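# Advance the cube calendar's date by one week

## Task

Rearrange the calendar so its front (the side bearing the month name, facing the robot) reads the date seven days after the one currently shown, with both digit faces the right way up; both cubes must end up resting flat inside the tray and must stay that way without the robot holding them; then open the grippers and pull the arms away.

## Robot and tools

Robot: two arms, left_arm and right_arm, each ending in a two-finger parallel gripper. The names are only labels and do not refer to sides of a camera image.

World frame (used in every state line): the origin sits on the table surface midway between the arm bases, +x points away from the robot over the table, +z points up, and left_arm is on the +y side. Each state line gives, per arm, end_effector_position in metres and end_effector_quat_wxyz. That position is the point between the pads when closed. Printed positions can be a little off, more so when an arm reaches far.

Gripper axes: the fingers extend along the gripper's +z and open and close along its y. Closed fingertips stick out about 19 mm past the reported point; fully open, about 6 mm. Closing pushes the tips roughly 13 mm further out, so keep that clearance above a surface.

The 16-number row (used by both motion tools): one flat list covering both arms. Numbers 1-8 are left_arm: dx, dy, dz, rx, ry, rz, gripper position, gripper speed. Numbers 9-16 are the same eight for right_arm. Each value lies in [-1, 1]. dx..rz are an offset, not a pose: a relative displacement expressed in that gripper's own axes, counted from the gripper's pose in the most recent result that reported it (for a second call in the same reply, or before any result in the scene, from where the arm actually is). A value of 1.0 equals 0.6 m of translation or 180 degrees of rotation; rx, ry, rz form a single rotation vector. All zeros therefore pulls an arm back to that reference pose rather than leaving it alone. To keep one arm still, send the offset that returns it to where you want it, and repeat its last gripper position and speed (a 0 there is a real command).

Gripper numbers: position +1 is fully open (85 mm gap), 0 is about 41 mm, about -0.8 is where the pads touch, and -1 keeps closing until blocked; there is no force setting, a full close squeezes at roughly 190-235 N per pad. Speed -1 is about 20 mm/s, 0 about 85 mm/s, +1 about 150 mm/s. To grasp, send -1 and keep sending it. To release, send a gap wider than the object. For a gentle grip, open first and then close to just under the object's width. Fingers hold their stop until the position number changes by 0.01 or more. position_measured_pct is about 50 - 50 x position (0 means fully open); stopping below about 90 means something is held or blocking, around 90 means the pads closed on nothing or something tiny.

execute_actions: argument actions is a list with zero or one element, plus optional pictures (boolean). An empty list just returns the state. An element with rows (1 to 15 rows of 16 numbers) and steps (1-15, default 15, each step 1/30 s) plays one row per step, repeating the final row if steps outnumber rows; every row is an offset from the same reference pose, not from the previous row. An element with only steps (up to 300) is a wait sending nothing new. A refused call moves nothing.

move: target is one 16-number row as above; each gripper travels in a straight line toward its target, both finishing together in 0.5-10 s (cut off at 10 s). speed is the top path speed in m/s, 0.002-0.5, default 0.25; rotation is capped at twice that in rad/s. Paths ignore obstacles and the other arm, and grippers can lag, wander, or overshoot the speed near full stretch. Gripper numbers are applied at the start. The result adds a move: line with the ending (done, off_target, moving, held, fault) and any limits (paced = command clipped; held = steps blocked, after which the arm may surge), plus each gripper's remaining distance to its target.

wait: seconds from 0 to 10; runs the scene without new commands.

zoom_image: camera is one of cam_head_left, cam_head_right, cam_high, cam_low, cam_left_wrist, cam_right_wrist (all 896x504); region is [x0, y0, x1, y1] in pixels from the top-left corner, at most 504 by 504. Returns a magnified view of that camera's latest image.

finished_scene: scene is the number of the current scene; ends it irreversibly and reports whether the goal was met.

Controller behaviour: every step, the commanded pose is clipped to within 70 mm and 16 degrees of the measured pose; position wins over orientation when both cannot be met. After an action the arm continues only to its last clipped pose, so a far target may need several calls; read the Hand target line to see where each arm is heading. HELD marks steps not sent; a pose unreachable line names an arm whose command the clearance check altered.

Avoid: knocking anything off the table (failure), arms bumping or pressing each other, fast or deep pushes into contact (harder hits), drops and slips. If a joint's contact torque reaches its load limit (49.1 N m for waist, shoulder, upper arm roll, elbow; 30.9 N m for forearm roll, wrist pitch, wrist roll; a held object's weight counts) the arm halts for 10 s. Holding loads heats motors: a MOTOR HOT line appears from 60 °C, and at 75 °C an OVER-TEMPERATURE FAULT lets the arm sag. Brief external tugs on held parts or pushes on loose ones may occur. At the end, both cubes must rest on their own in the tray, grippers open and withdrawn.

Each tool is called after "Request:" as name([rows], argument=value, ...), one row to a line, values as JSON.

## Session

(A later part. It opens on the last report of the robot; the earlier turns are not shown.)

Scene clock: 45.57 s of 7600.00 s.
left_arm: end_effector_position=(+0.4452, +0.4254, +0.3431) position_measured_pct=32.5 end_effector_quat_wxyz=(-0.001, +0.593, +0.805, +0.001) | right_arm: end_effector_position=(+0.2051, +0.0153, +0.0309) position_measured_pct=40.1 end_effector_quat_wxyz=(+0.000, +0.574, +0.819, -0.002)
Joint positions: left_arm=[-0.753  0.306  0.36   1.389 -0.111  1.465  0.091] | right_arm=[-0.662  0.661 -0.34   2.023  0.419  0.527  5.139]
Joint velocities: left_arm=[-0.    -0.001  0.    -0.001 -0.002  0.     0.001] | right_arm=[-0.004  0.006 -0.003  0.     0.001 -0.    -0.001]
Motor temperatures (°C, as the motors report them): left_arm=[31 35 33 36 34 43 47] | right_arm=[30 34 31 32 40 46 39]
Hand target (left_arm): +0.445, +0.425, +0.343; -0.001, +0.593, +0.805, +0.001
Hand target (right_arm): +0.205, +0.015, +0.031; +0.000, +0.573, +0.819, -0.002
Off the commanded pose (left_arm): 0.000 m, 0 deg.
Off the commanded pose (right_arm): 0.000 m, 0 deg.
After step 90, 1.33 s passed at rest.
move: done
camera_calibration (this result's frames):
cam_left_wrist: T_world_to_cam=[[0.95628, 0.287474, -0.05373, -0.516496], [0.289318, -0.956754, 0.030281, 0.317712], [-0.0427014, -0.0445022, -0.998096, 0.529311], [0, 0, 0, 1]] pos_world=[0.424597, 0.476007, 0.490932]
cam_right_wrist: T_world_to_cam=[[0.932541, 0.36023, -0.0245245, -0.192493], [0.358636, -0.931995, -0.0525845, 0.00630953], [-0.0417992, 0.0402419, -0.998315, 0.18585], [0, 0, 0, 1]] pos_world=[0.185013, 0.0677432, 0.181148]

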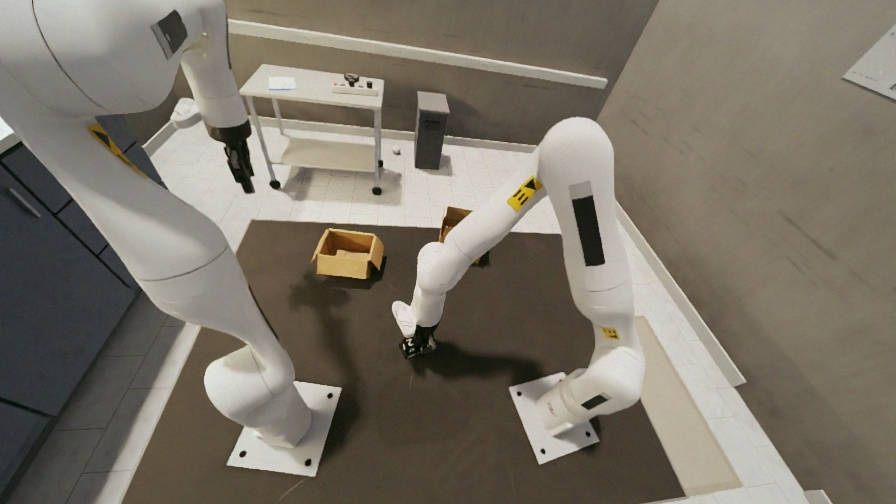

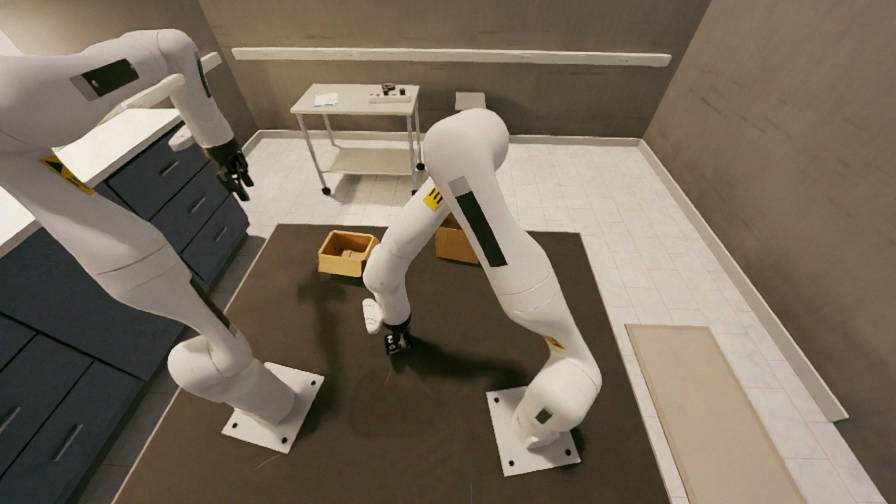

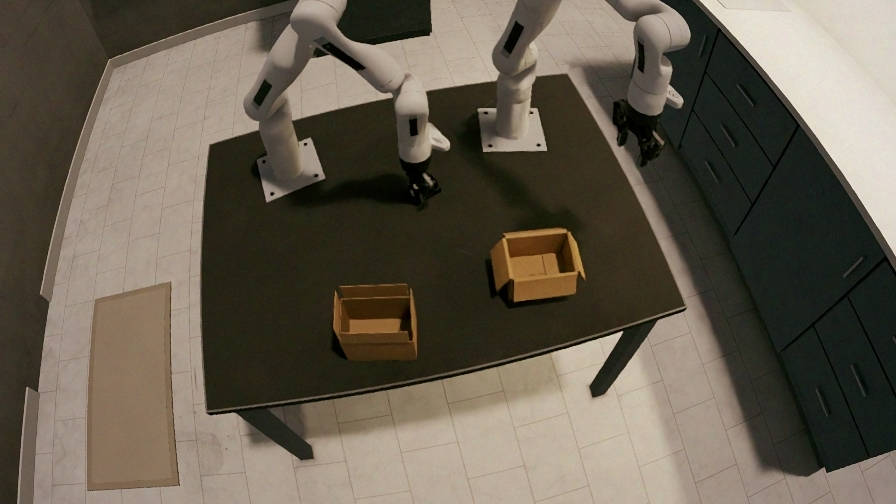

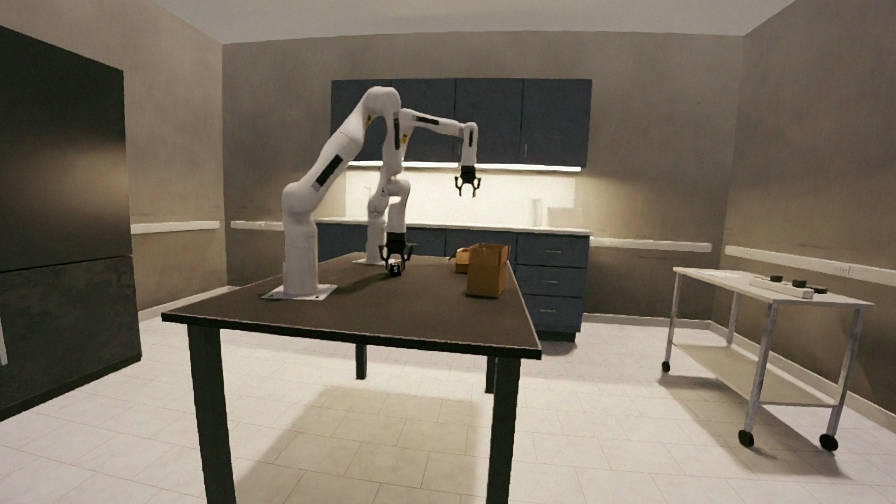

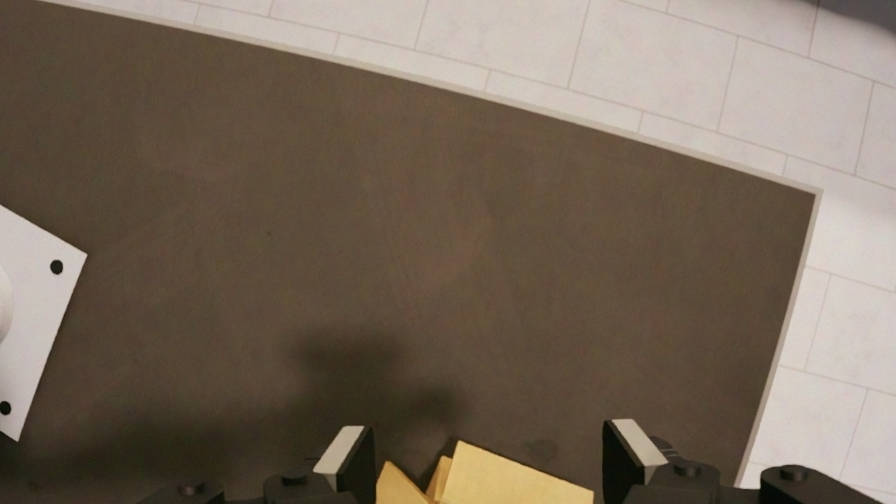

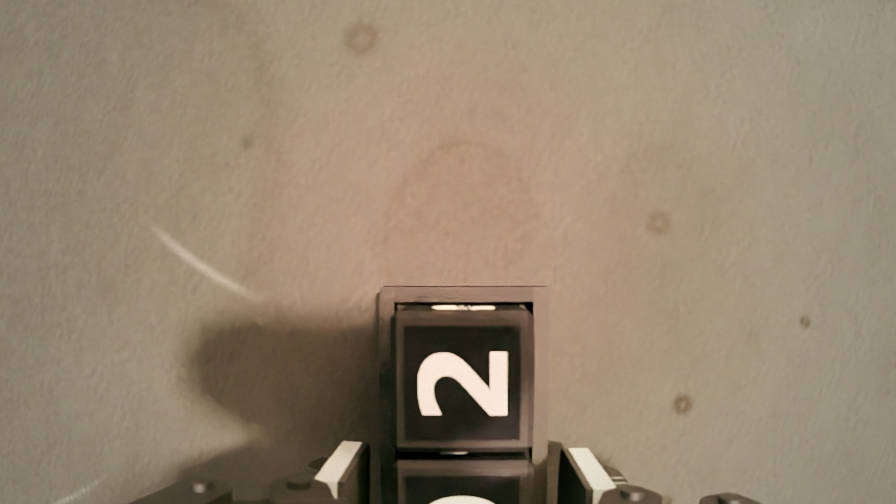

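Request:
execute_actions([
  {"rows":[[0,0,0,0,0,0,0.35,0,0,0,-0.005,0,0,0,0.2,-0.5],[0,0,0,0,0,0,0.35,0,0,0,-0.005,0,0,0,0.2,-0.5],[0,0,0,0,0,0,0.35,0,0,0,-0.005,0,0,0,0.2,-0.5],[0,0,0,0,0,0,0.35,0,0,0,-0.005,0,0,0,0.2,-0.5],[0,0,0,0,0,0,0.35,0,0,0,-0.005,0,0,0,-1,-0.3]],"steps":15},
], pictures=false)

Request:
execute_actions([
  {"rows":[[0,0,0,0,0,0,0.35,0,0,0,0,0,0,0,-1,-0.3]],"steps":10},
])

Request:
zoom_image(camera="cam_low", region=[370, 240, 420, 285])

Scene clock: 49.53 s of 7600.00 s.
left_arm: end_effector_position=(+0.4452, +0.4254, +0.3431) position_measured_pct=32.5 end_effector_quat_wxyz=(-0.001, +0.593, +0.805, +0.001) | right_arm: end_effector_position=(+0.2063, +0.0166, +0.0355) position_measured_pct=59.1 end_effector_quat_wxyz=(+0.000, +0.574, +0.819, +0.001)
Joint positions: left_arm=[-0.753  0.306  0.36   1.389 -0.111  1.465  0.091] | right_arm=[-0.658  0.651 -0.345  2.02   0.415  0.536  5.143]
Joint velocities: left_arm=[-0.     0.     0.001 -0.001  0.001  0.001 -0.   ] | right_arm=[ 0.    -0.011 -0.005  0.002  0.     0.004 -0.   ]
Motor temperatures (°C, as the motors report them): left_arm=[31 36 33 36 34 43 47] | right_arm=[30 34 31 32 40 46 39]
Hand target (left_arm): +0.445, +0.425, +0.343; -0.001, +0.593, +0.805, +0.001
Hand target (right_arm): +0.205, +0.015, +0.034; +0.000, +0.574, +0.819, -0.002
Off the commanded pose (left_arm): 0.000 m, 0 deg.
Off the commanded pose (right_arm): 0.002 m, 0 deg.
Steps of this call (steps 1 to 90: nothing new was sent; then 0.47 s passed at rest; steps 91 to 105: all 15 steps of this action). Readings (end_effector_position | what the end effector reports):
91: left_arm (+0.4452, +0.4254, +0.3431) | right_arm (+0.2051, +0.0153, +0.0313) | left_arm position_measured_pct=32.5 | right_arm position_measured_pct=40.1
92: left_arm (+0.4452, +0.4254, +0.3431) | right_arm (+0.2055, +0.0152, +0.0331) | left_arm position_measured_pct=32.5 | right_arm position_measured_pct=40.1
94: left_arm (+0.4452, +0.4254, +0.3431) | right_arm (+0.2050, +0.0154, +0.0337) | left_arm position_measured_pct=32.5 | right_arm position_measured_pct=40.1
98: left_arm (+0.4452, +0.4254, +0.3431) | right_arm (+0.2050, +0.0153, +0.0339) | left_arm position_measured_pct=32.5 | right_arm position_measured_pct=43.7
105: the state above

Scene clock: 49.87 s of 7600.00 s.
left_arm: end_effector_position=(+0.4452, +0.4254, +0.3431) position_measured_pct=32.5 end_effector_quat_wxyz=(-0.001, +0.593, +0.805, +0.001) | right_arm: end_effector_position=(+0.2065, +0.0169, +0.0359) position_measured_pct=61.9 end_effector_quat_wxyz=(+0.000, +0.574, +0.819, +0.001)
Joint positions: left_arm=[-0.753  0.306  0.36   1.389 -0.111  1.465  0.091] | right_arm=[-0.658  0.65  -0.345  2.019  0.415  0.536  5.143]
Joint velocities: left_arm=[ 0.     0.    -0.     0.    -0.001 -0.    -0.   ] | right_arm=[ 0.    -0.    -0.    -0.     0.     0.001 -0.   ]
Motor temperatures (°C, as the motors report them): left_arm=[31 36 33 36 34 43 47] | right_arm=[30 34 31 32 40 46 39]
Hand target (left_arm): +0.445, +0.425, +0.343; -0.001, +0.593, +0.805, +0.001
Hand target (right_arm): +0.206, +0.017, +0.035; +0.000, +0.574, +0.819, +0.001
Off the commanded pose (left_arm): 0.000 m, 0 deg.
Off the commanded pose (right_arm): 0.001 m, 0 deg.
Steps of this call (steps 1 to 10: all 10 steps of this action). Readings (end_effector_position | what the end effector reports):
1: left_arm (+0.4452, +0.4254, +0.3431) | right_arm (+0.2065, +0.0168, +0.0360) | left_arm position_measured_pct=32.5 | right_arm position_measured_pct=60.3
2: left_arm (+0.4452, +0.4254, +0.3431) | right_arm (+0.2068, +0.0171, +0.0364) | left_arm position_measured_pct=32.5 | right_arm position_measured_pct=61.1
4: left_arm (+0.4452, +0.4254, +0.3431) | right_arm (+0.2066, +0.0170, +0.0360) | left_arm position_measured_pct=32.5 | right_arm position_measured_pct=61.9
8: left_arm (+0.4452, +0.4254, +0.3431) | right_arm (+0.2065, +0.0169, +0.0359) | left_arm position_measured_pct=32.5 | right_arm position_measured_pct=61.9
10: the state above
camera_calibration (this result's frames):
cam_left_wrist: T_world_to_cam=[[0.95628, 0.287474, -0.05373, -0.516498], [0.289318, -0.956754, 0.0302831, 0.317711], [-0.0427008, -0.0445042, -0.998096, 0.529311], [0, 0, 0, 1]] pos_world=[0.424599, 0.476008, 0.49093]
cam_right_wrist: T_world_to_cam=[[0.932857, 0.359726, -0.0193925, -0.19453], [0.358237, -0.931984, -0.0554255, 0.00768091], [-0.0380115, 0.0447569, -0.998274, 0.189946], [0, 0, 0, 1]] pos_world=[0.185937, 0.0686345, 0.186272]

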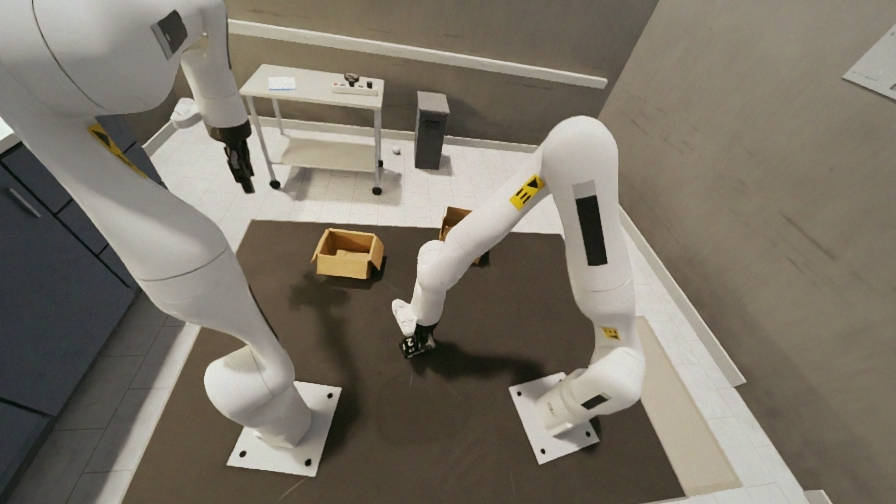

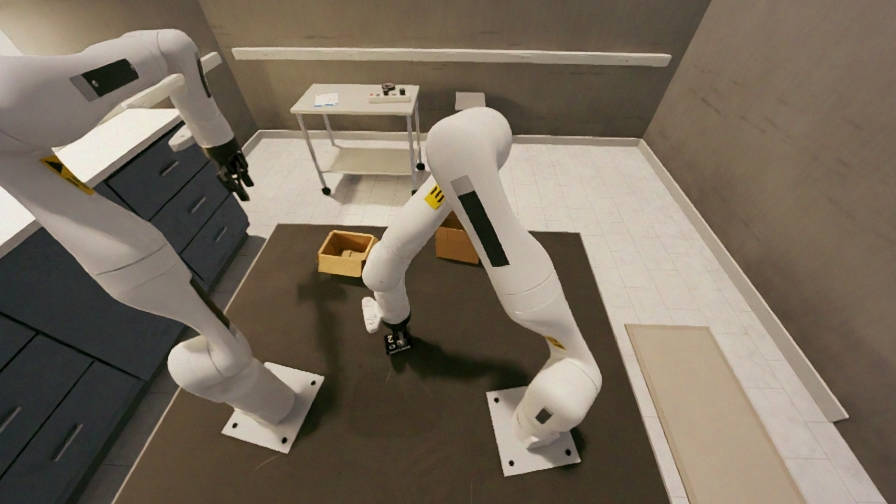

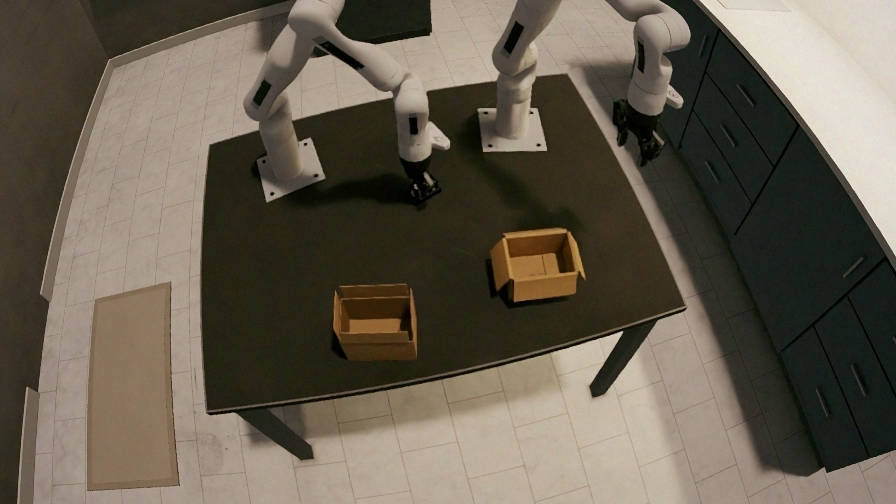

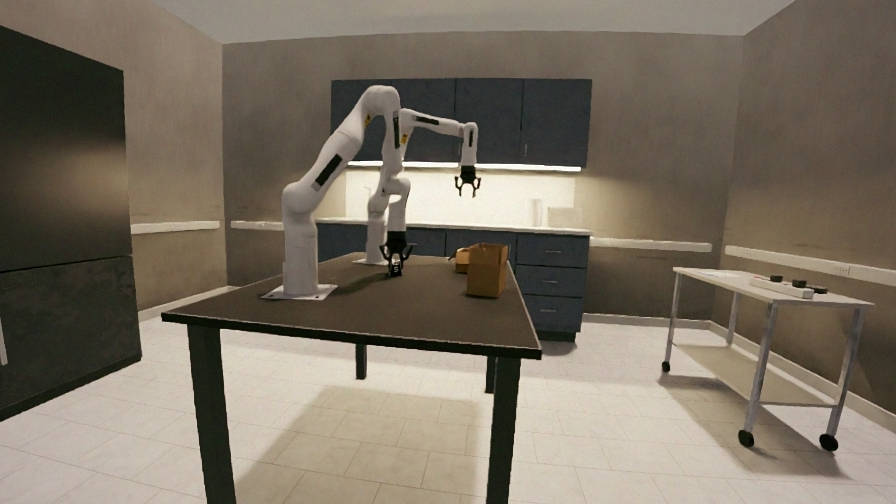

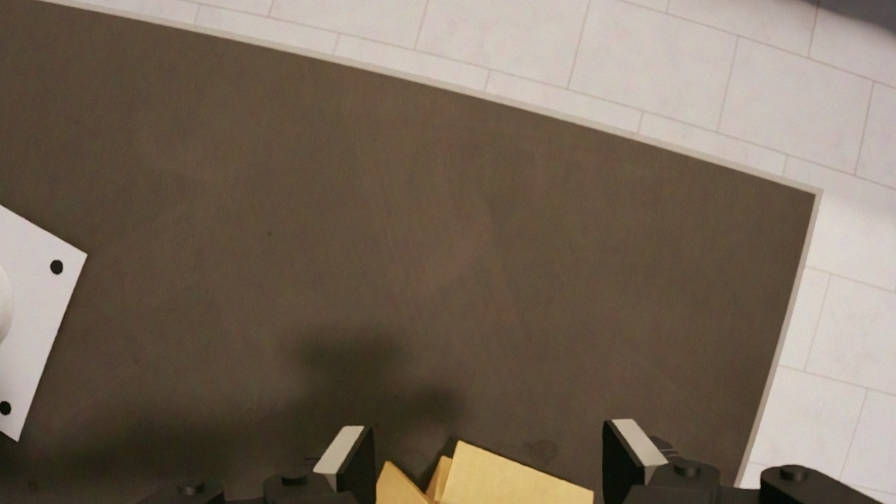

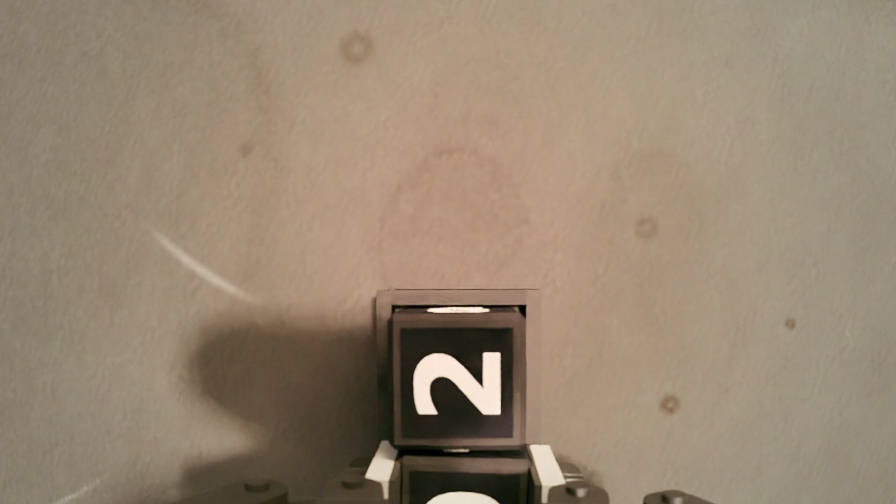

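Region (370, 240, 420, 285) of cam_low's 896x504 image, scaled by 10.080, with more detail than that image has; it fills the top 454 rows of this view, and the rest is white.

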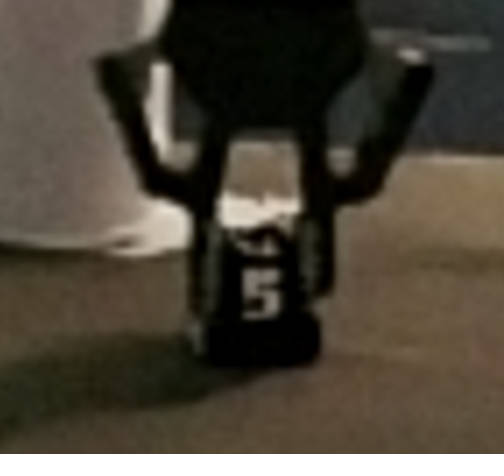

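Request:
move(target=[0,0,0,0,0,0,0.35,0,0,0,-0.11,0,0,0,-1,-0.3], speed=0.08)

Scene clock: 54.93 s of 7600.00 s.
left_arm: end_effector_position=(+0.4452, +0.4254, +0.3431) position_measured_pct=32.5 end_effector_quat_wxyz=(-0.001, +0.593, +0.805, +0.001) | right_arm: end_effector_position=(+0.2064, +0.0166, +0.1019) position_measured_pct=61.9 end_effector_quat_wxyz=(+0.000, +0.574, +0.819, +0.001)
Joint positions: left_arm=[-0.753  0.306  0.36   1.389 -0.111  1.465  0.091] | right_arm=[-0.591  0.515 -0.43   1.965  0.317  0.724  5.23 ]
Joint velocities: left_arm=[-0.    -0.001  0.001 -0.001  0.    -0.001 -0.002] | right_arm=[ 0.003 -0.005  0.002 -0.    -0.001  0.001  0.001]
Motor temperatures (°C, as the motors report them): left_arm=[31 36 33 36 34 43 47] | right_arm=[30 34 31 32 40 46 39]
Hand target (left_arm): +0.445, +0.425, +0.343; -0.001, +0.593, +0.805, +0.001
Hand target (right_arm): +0.207, +0.017, +0.102; +0.000, +0.574, +0.819, +0.001
Off the commanded pose (left_arm): 0.000 m, 0 deg.
Off the commanded pose (right_arm): 0.000 m, 0 deg.
After step 90, 0.97 s passed at rest.
move: done
camera_calibration (this result's frames):
cam_left_wrist: T_world_to_cam=[[0.95628, 0.287474, -0.05373, -0.516499], [0.289318, -0.956754, 0.0302842, 0.317711], [-0.0427004, -0.0445052, -0.998096, 0.52931], [0, 0, 0, 1]] pos_world=[0.4246, 0.476008, 0.490929]
cam_right_wrist: T_world_to_cam=[[0.932904, 0.359566, -0.020077, -0.192952], [0.35805, -0.932061, -0.0553421, 0.0112095], [-0.0386121, 0.0444403, -0.998266, 0.255926], [0, 0, 0, 1]] pos_world=[0.185873, 0.0684534, 0.252229]

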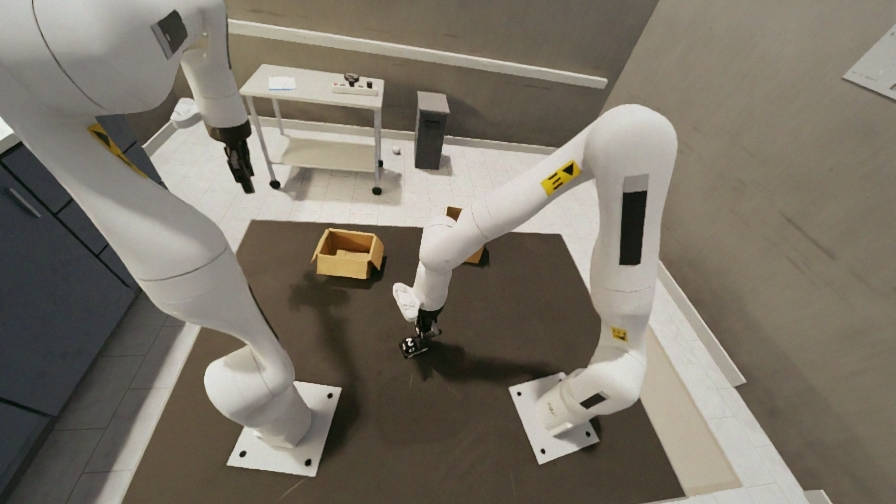

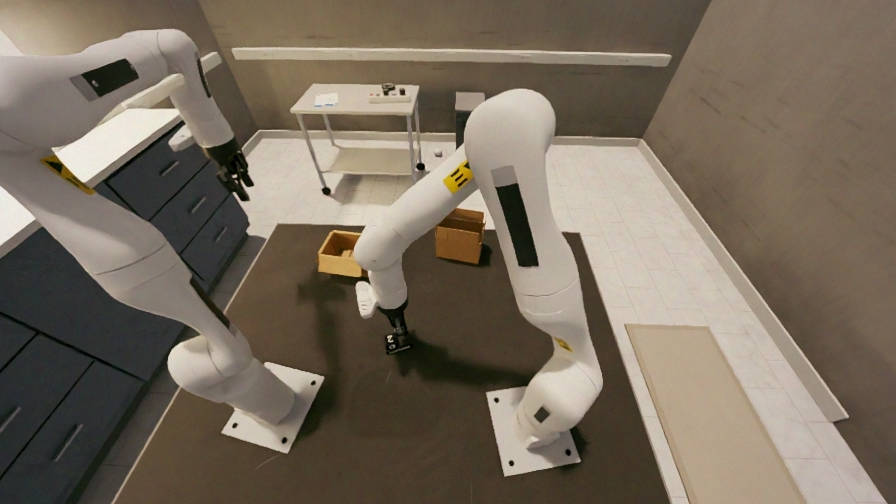

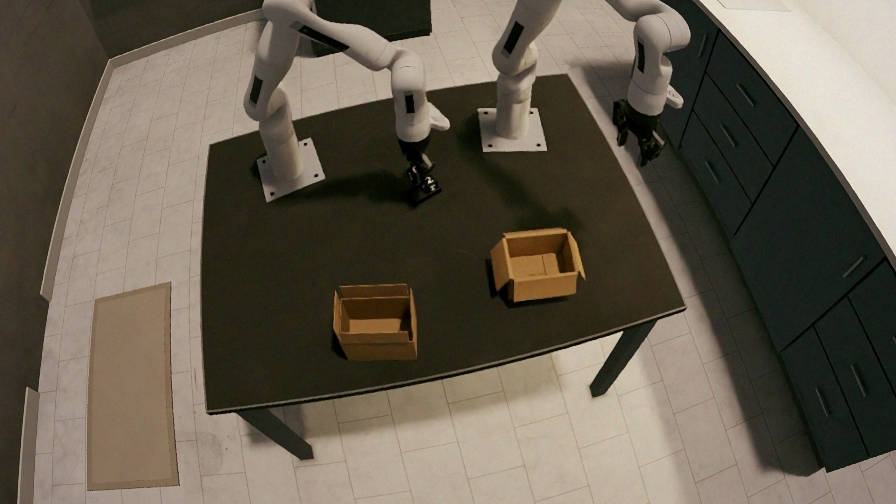

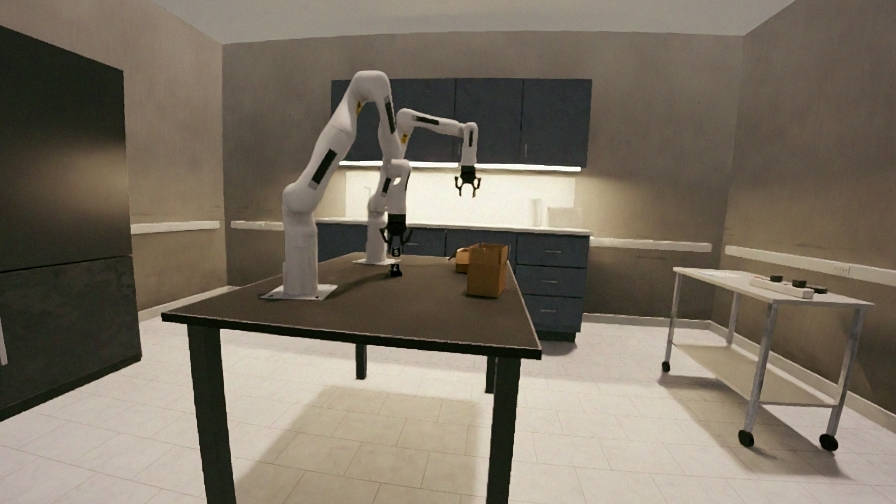

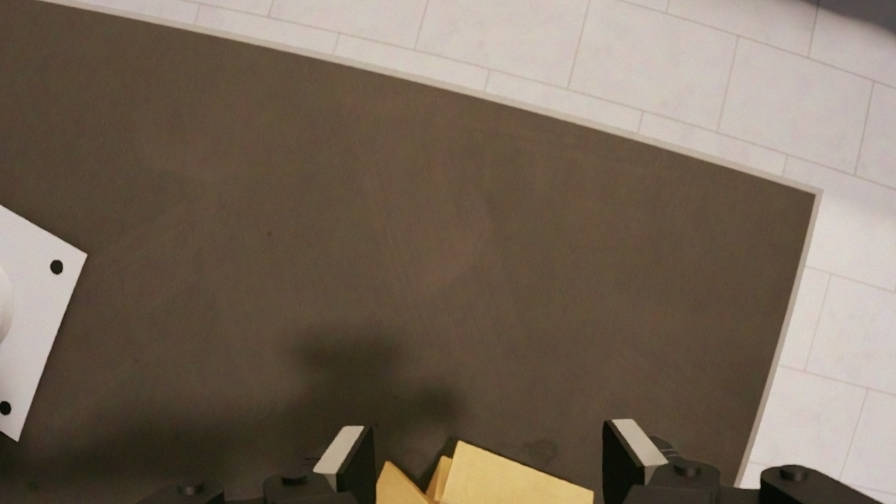

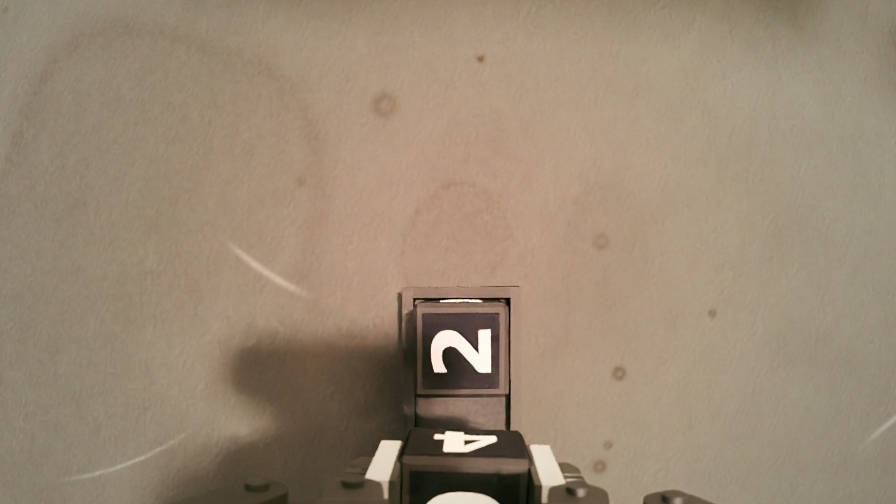

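Request:
move(target=[-0.182,-0.397,0.238,0,0,-0.016,0.2,0,-0.476,-0.042,-0.097,0,0,0.998,-1,-0.3], speed=0.3)

Scene clock: 63.53 s of 7600.00 s.
left_arm: end_effector_position=(+0.2497, +0.2522, +0.1992) position_measured_pct=40.1 end_effector_quat_wxyz=(-0.001, +0.573, +0.820, +0.002) | right_arm: end_effector_position=(+0.2796, -0.2616, +0.1595) position_measured_pct=61.9 end_effector_quat_wxyz=(+0.000, +0.821, -0.571, -0.000)
Joint positions: left_arm=[-0.561 -0.054  0.521  2.284  0.029  0.906  0.48 ] | right_arm=[-0.442  0.166  0.377  2.238 -0.089  0.752  3.302]
Joint velocities: left_arm=[ 0.001 -0.002  0.003  0.001  0.     0.001 -0.001] | right_arm=[ 0.001 -0.     0.    -0.    -0.    -0.     0.   ]
Motor temperatures (°C, as the motors report them): left_arm=[31 36 33 36 34 43 47] | right_arm=[30 34 31 32 40 46 39]
Hand target (left_arm): +0.250, +0.252, +0.199; -0.001, +0.573, +0.820, +0.002
Hand target (right_arm): +0.280, -0.262, +0.160; +0.000, +0.821, -0.571, -0.000
Off the commanded pose (left_arm): 0.001 m, 0 deg.
Off the commanded pose (right_arm): 0.001 m, 0 deg.
After step 90, 0.03 s passed at rest.
move: done
camera_calibration (this result's frames):
cam_left_wrist: T_world_to_cam=[[0.940464, 0.335659, -0.0534881, -0.295721], [0.337496, -0.940853, 0.0298678, 0.196891], [-0.0402991, -0.0461416, -0.998122, 0.36944], [0, 0, 0, 1]] pos_world=[0.226553, 0.301553, 0.347048]
cam_right_wrist: T_world_to_cam=[[-0.930396, -0.365922, -0.0215452, 0.171351], [-0.364377, 0.929666, -0.0543127, 0.417718], [0.0399041, -0.0426817, -0.998292, 0.283958], [0, 0, 0, 1]] pos_world=[0.3003, -0.313518, 0.309852]

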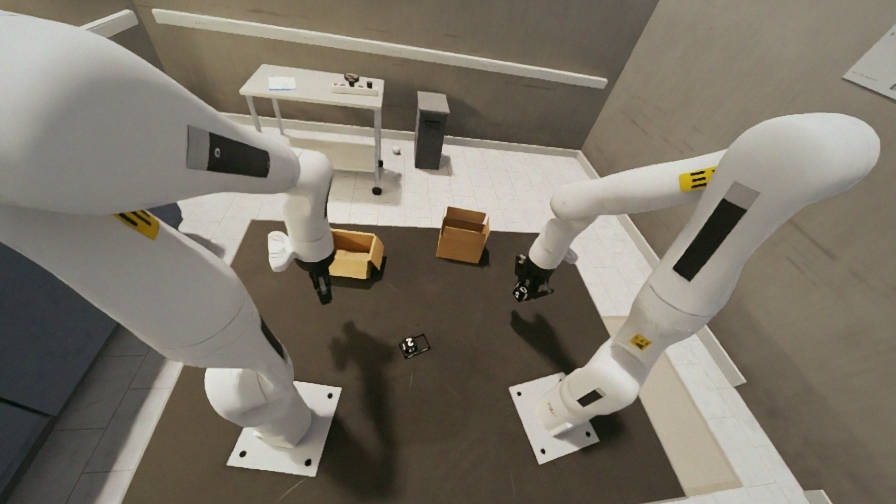

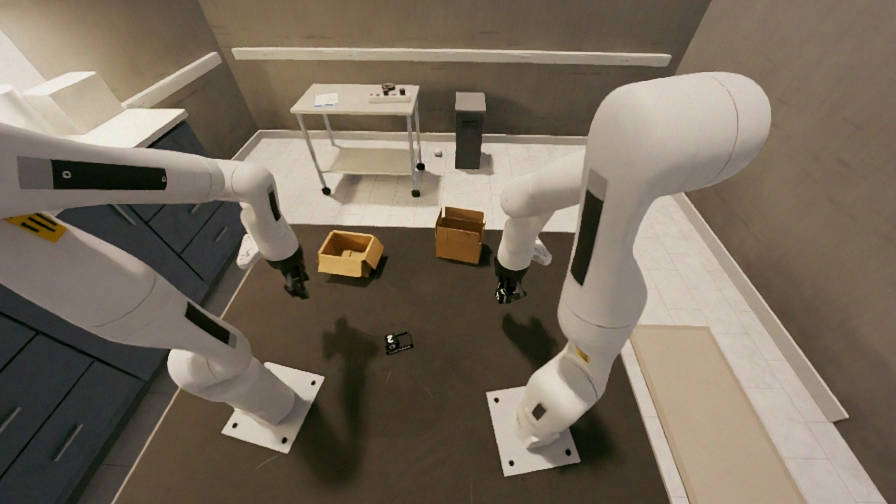

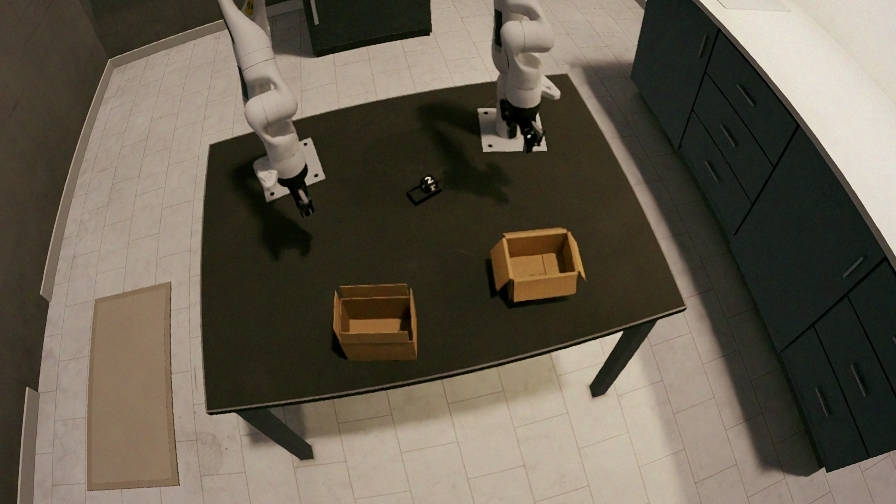

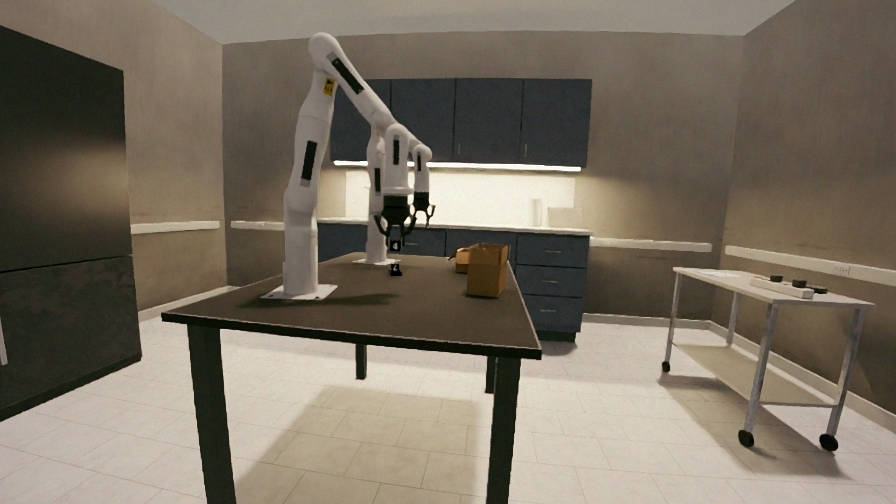

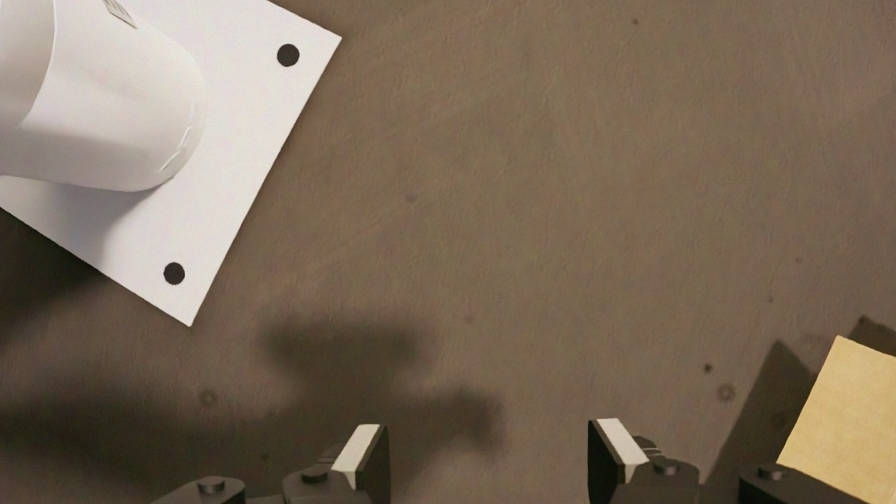

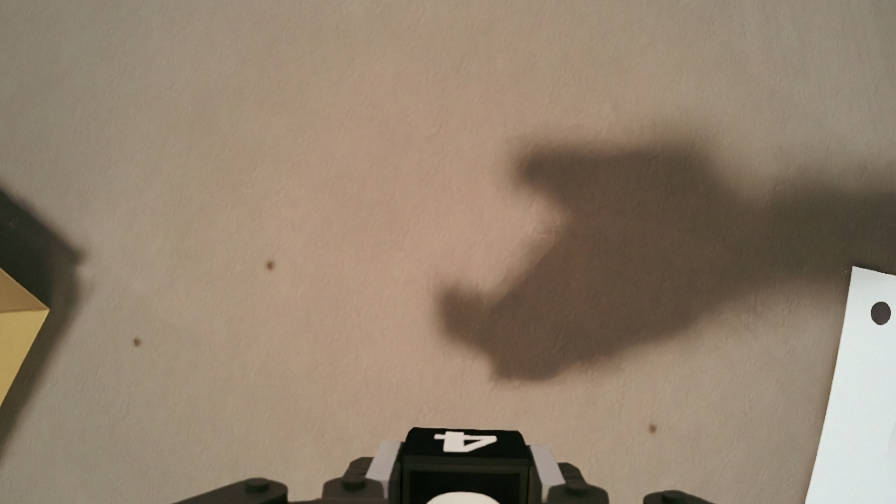

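Request:
move(target=[-0.291,-0.203,0.165,0,0,0,0.2,0,0,0,0,0,0,0,-1,-0.3], speed=0.25)

Request:
zoom_image(camera="cam_head_right", region=[480, 270, 540, 315])

Scene clock: 69.13 s of 7600.00 s.
left_arm: end_effector_position=(+0.1956, +0.0478, +0.0991) position_measured_pct=40.1 end_effector_quat_wxyz=(-0.001, +0.572, +0.820, +0.003) | right_arm: end_effector_position=(+0.2796, -0.2616, +0.1595) position_measured_pct=61.9 end_effector_quat_wxyz=(+0.000, +0.821, -0.571, -0.000)
Joint positions: left_arm=[ 0.252  0.436  0.638  2.232 -0.464  0.609  1.774] | right_arm=[-0.442  0.166  0.377  2.238 -0.089  0.752  3.302]
Joint velocities: left_arm=[ 0.005  0.002  0.002 -0.    -0.001  0.     0.002] | right_arm=[ 0.001 -0.     0.     0.    -0.    -0.001  0.   ]
Motor temperatures (°C, as the motors report them): left_arm=[31 36 33 36 34 43 47] | right_arm=[30 34 31 32 40 46 39]
Hand target (left_arm): +0.195, +0.048, +0.099; -0.001, +0.573, +0.820, +0.003
Hand target (right_arm): +0.280, -0.262, +0.160; +0.000, +0.821, -0.571, -0.000
Off the commanded pose (left_arm): 0.001 m, 0 deg.
Off the commanded pose (right_arm): 0.000 m, 0 deg.
After step 90, 0.90 s passed at rest.
move: done
camera_calibration (this result's frames):
cam_left_wrist: T_world_to_cam=[[0.940328, 0.336493, -0.0505582, -0.18189], [0.338118, -0.940694, 0.0277715, 0.0259303], [-0.0382149, -0.0432089, -0.998335, 0.257368], [0, 0, 0, 1]] pos_world=[0.172104, 0.0967179, 0.247024]
cam_right_wrist: T_world_to_cam=[[-0.930396, -0.365922, -0.0215475, 0.171352], [-0.364377, 0.929666, -0.0543134, 0.417719], [0.0399065, -0.0426815, -0.998291, 0.283957], [0, 0, 0, 1]] pos_world=[0.300301, -0.313517, 0.309852]

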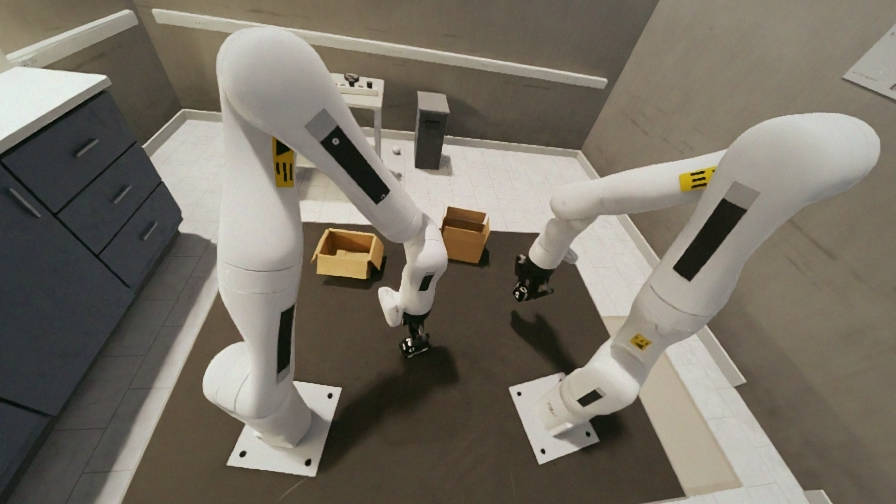

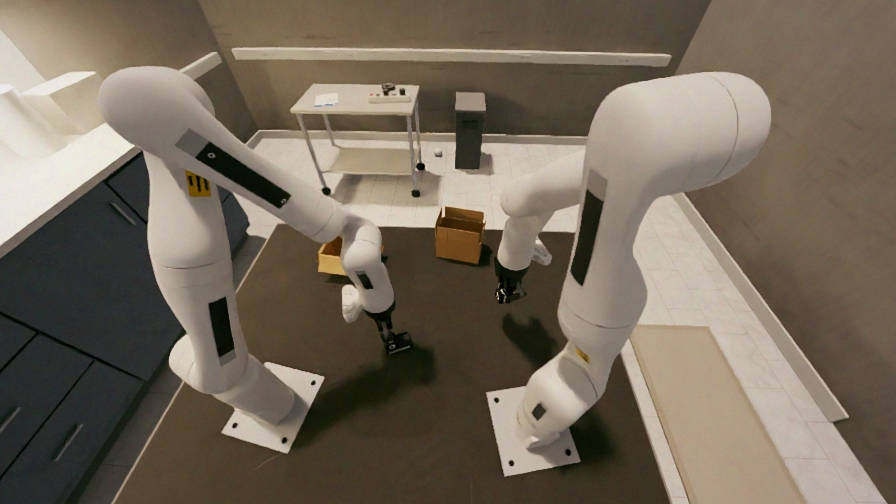

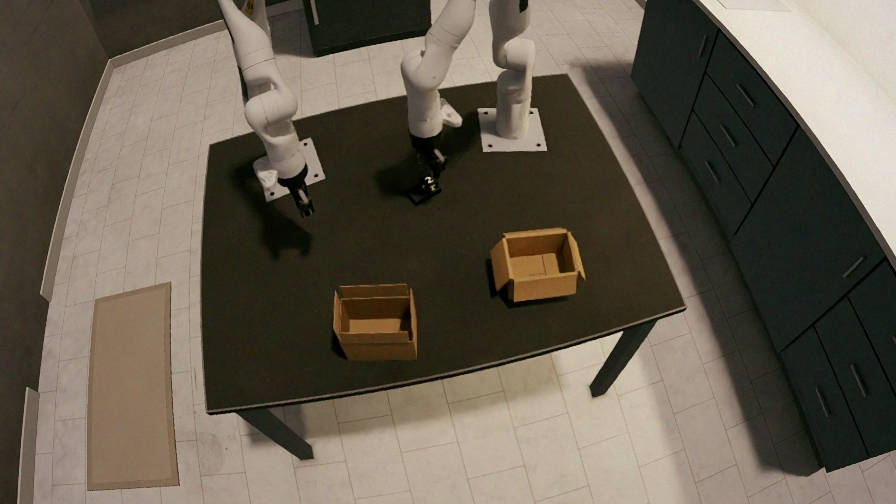

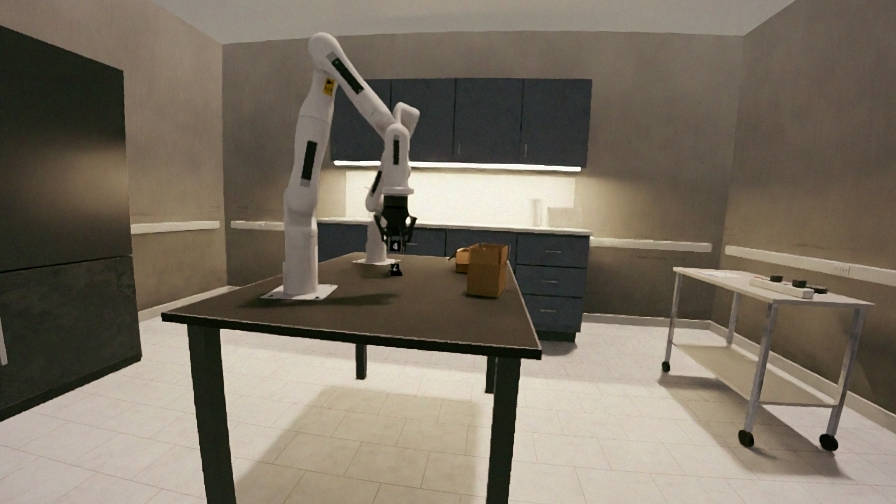

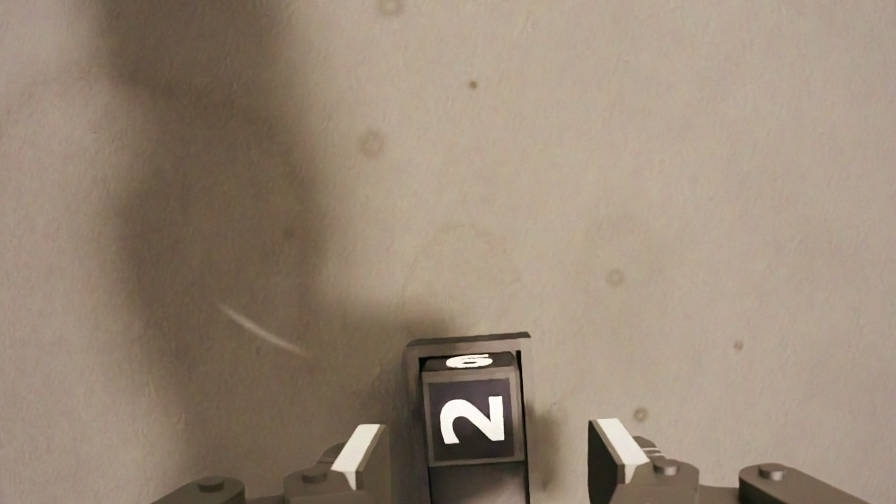

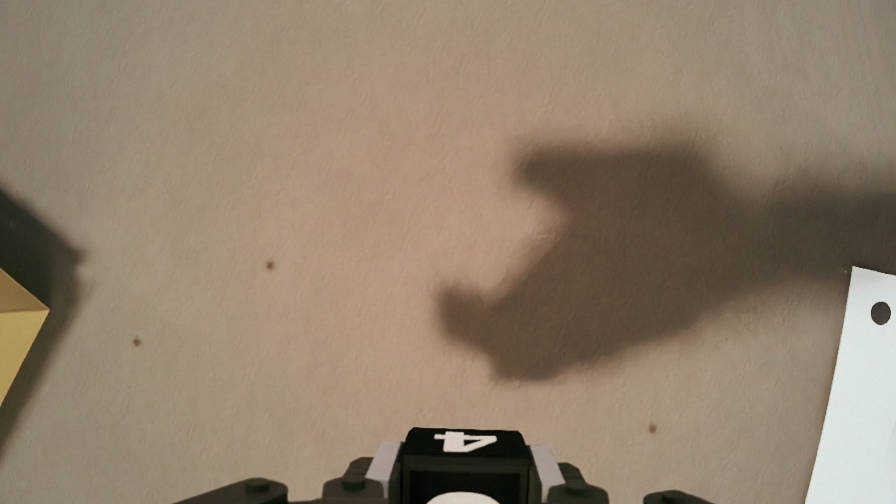

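Region (480, 270, 540, 315) of cam_head_right's 896x504 image, scaled by 8.400, with more detail than that image has; it fills the top 378 rows of this view, and the rest is white.

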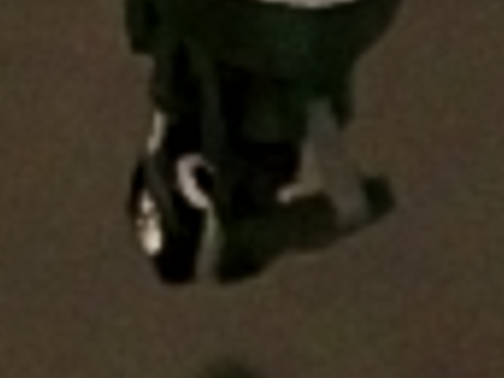

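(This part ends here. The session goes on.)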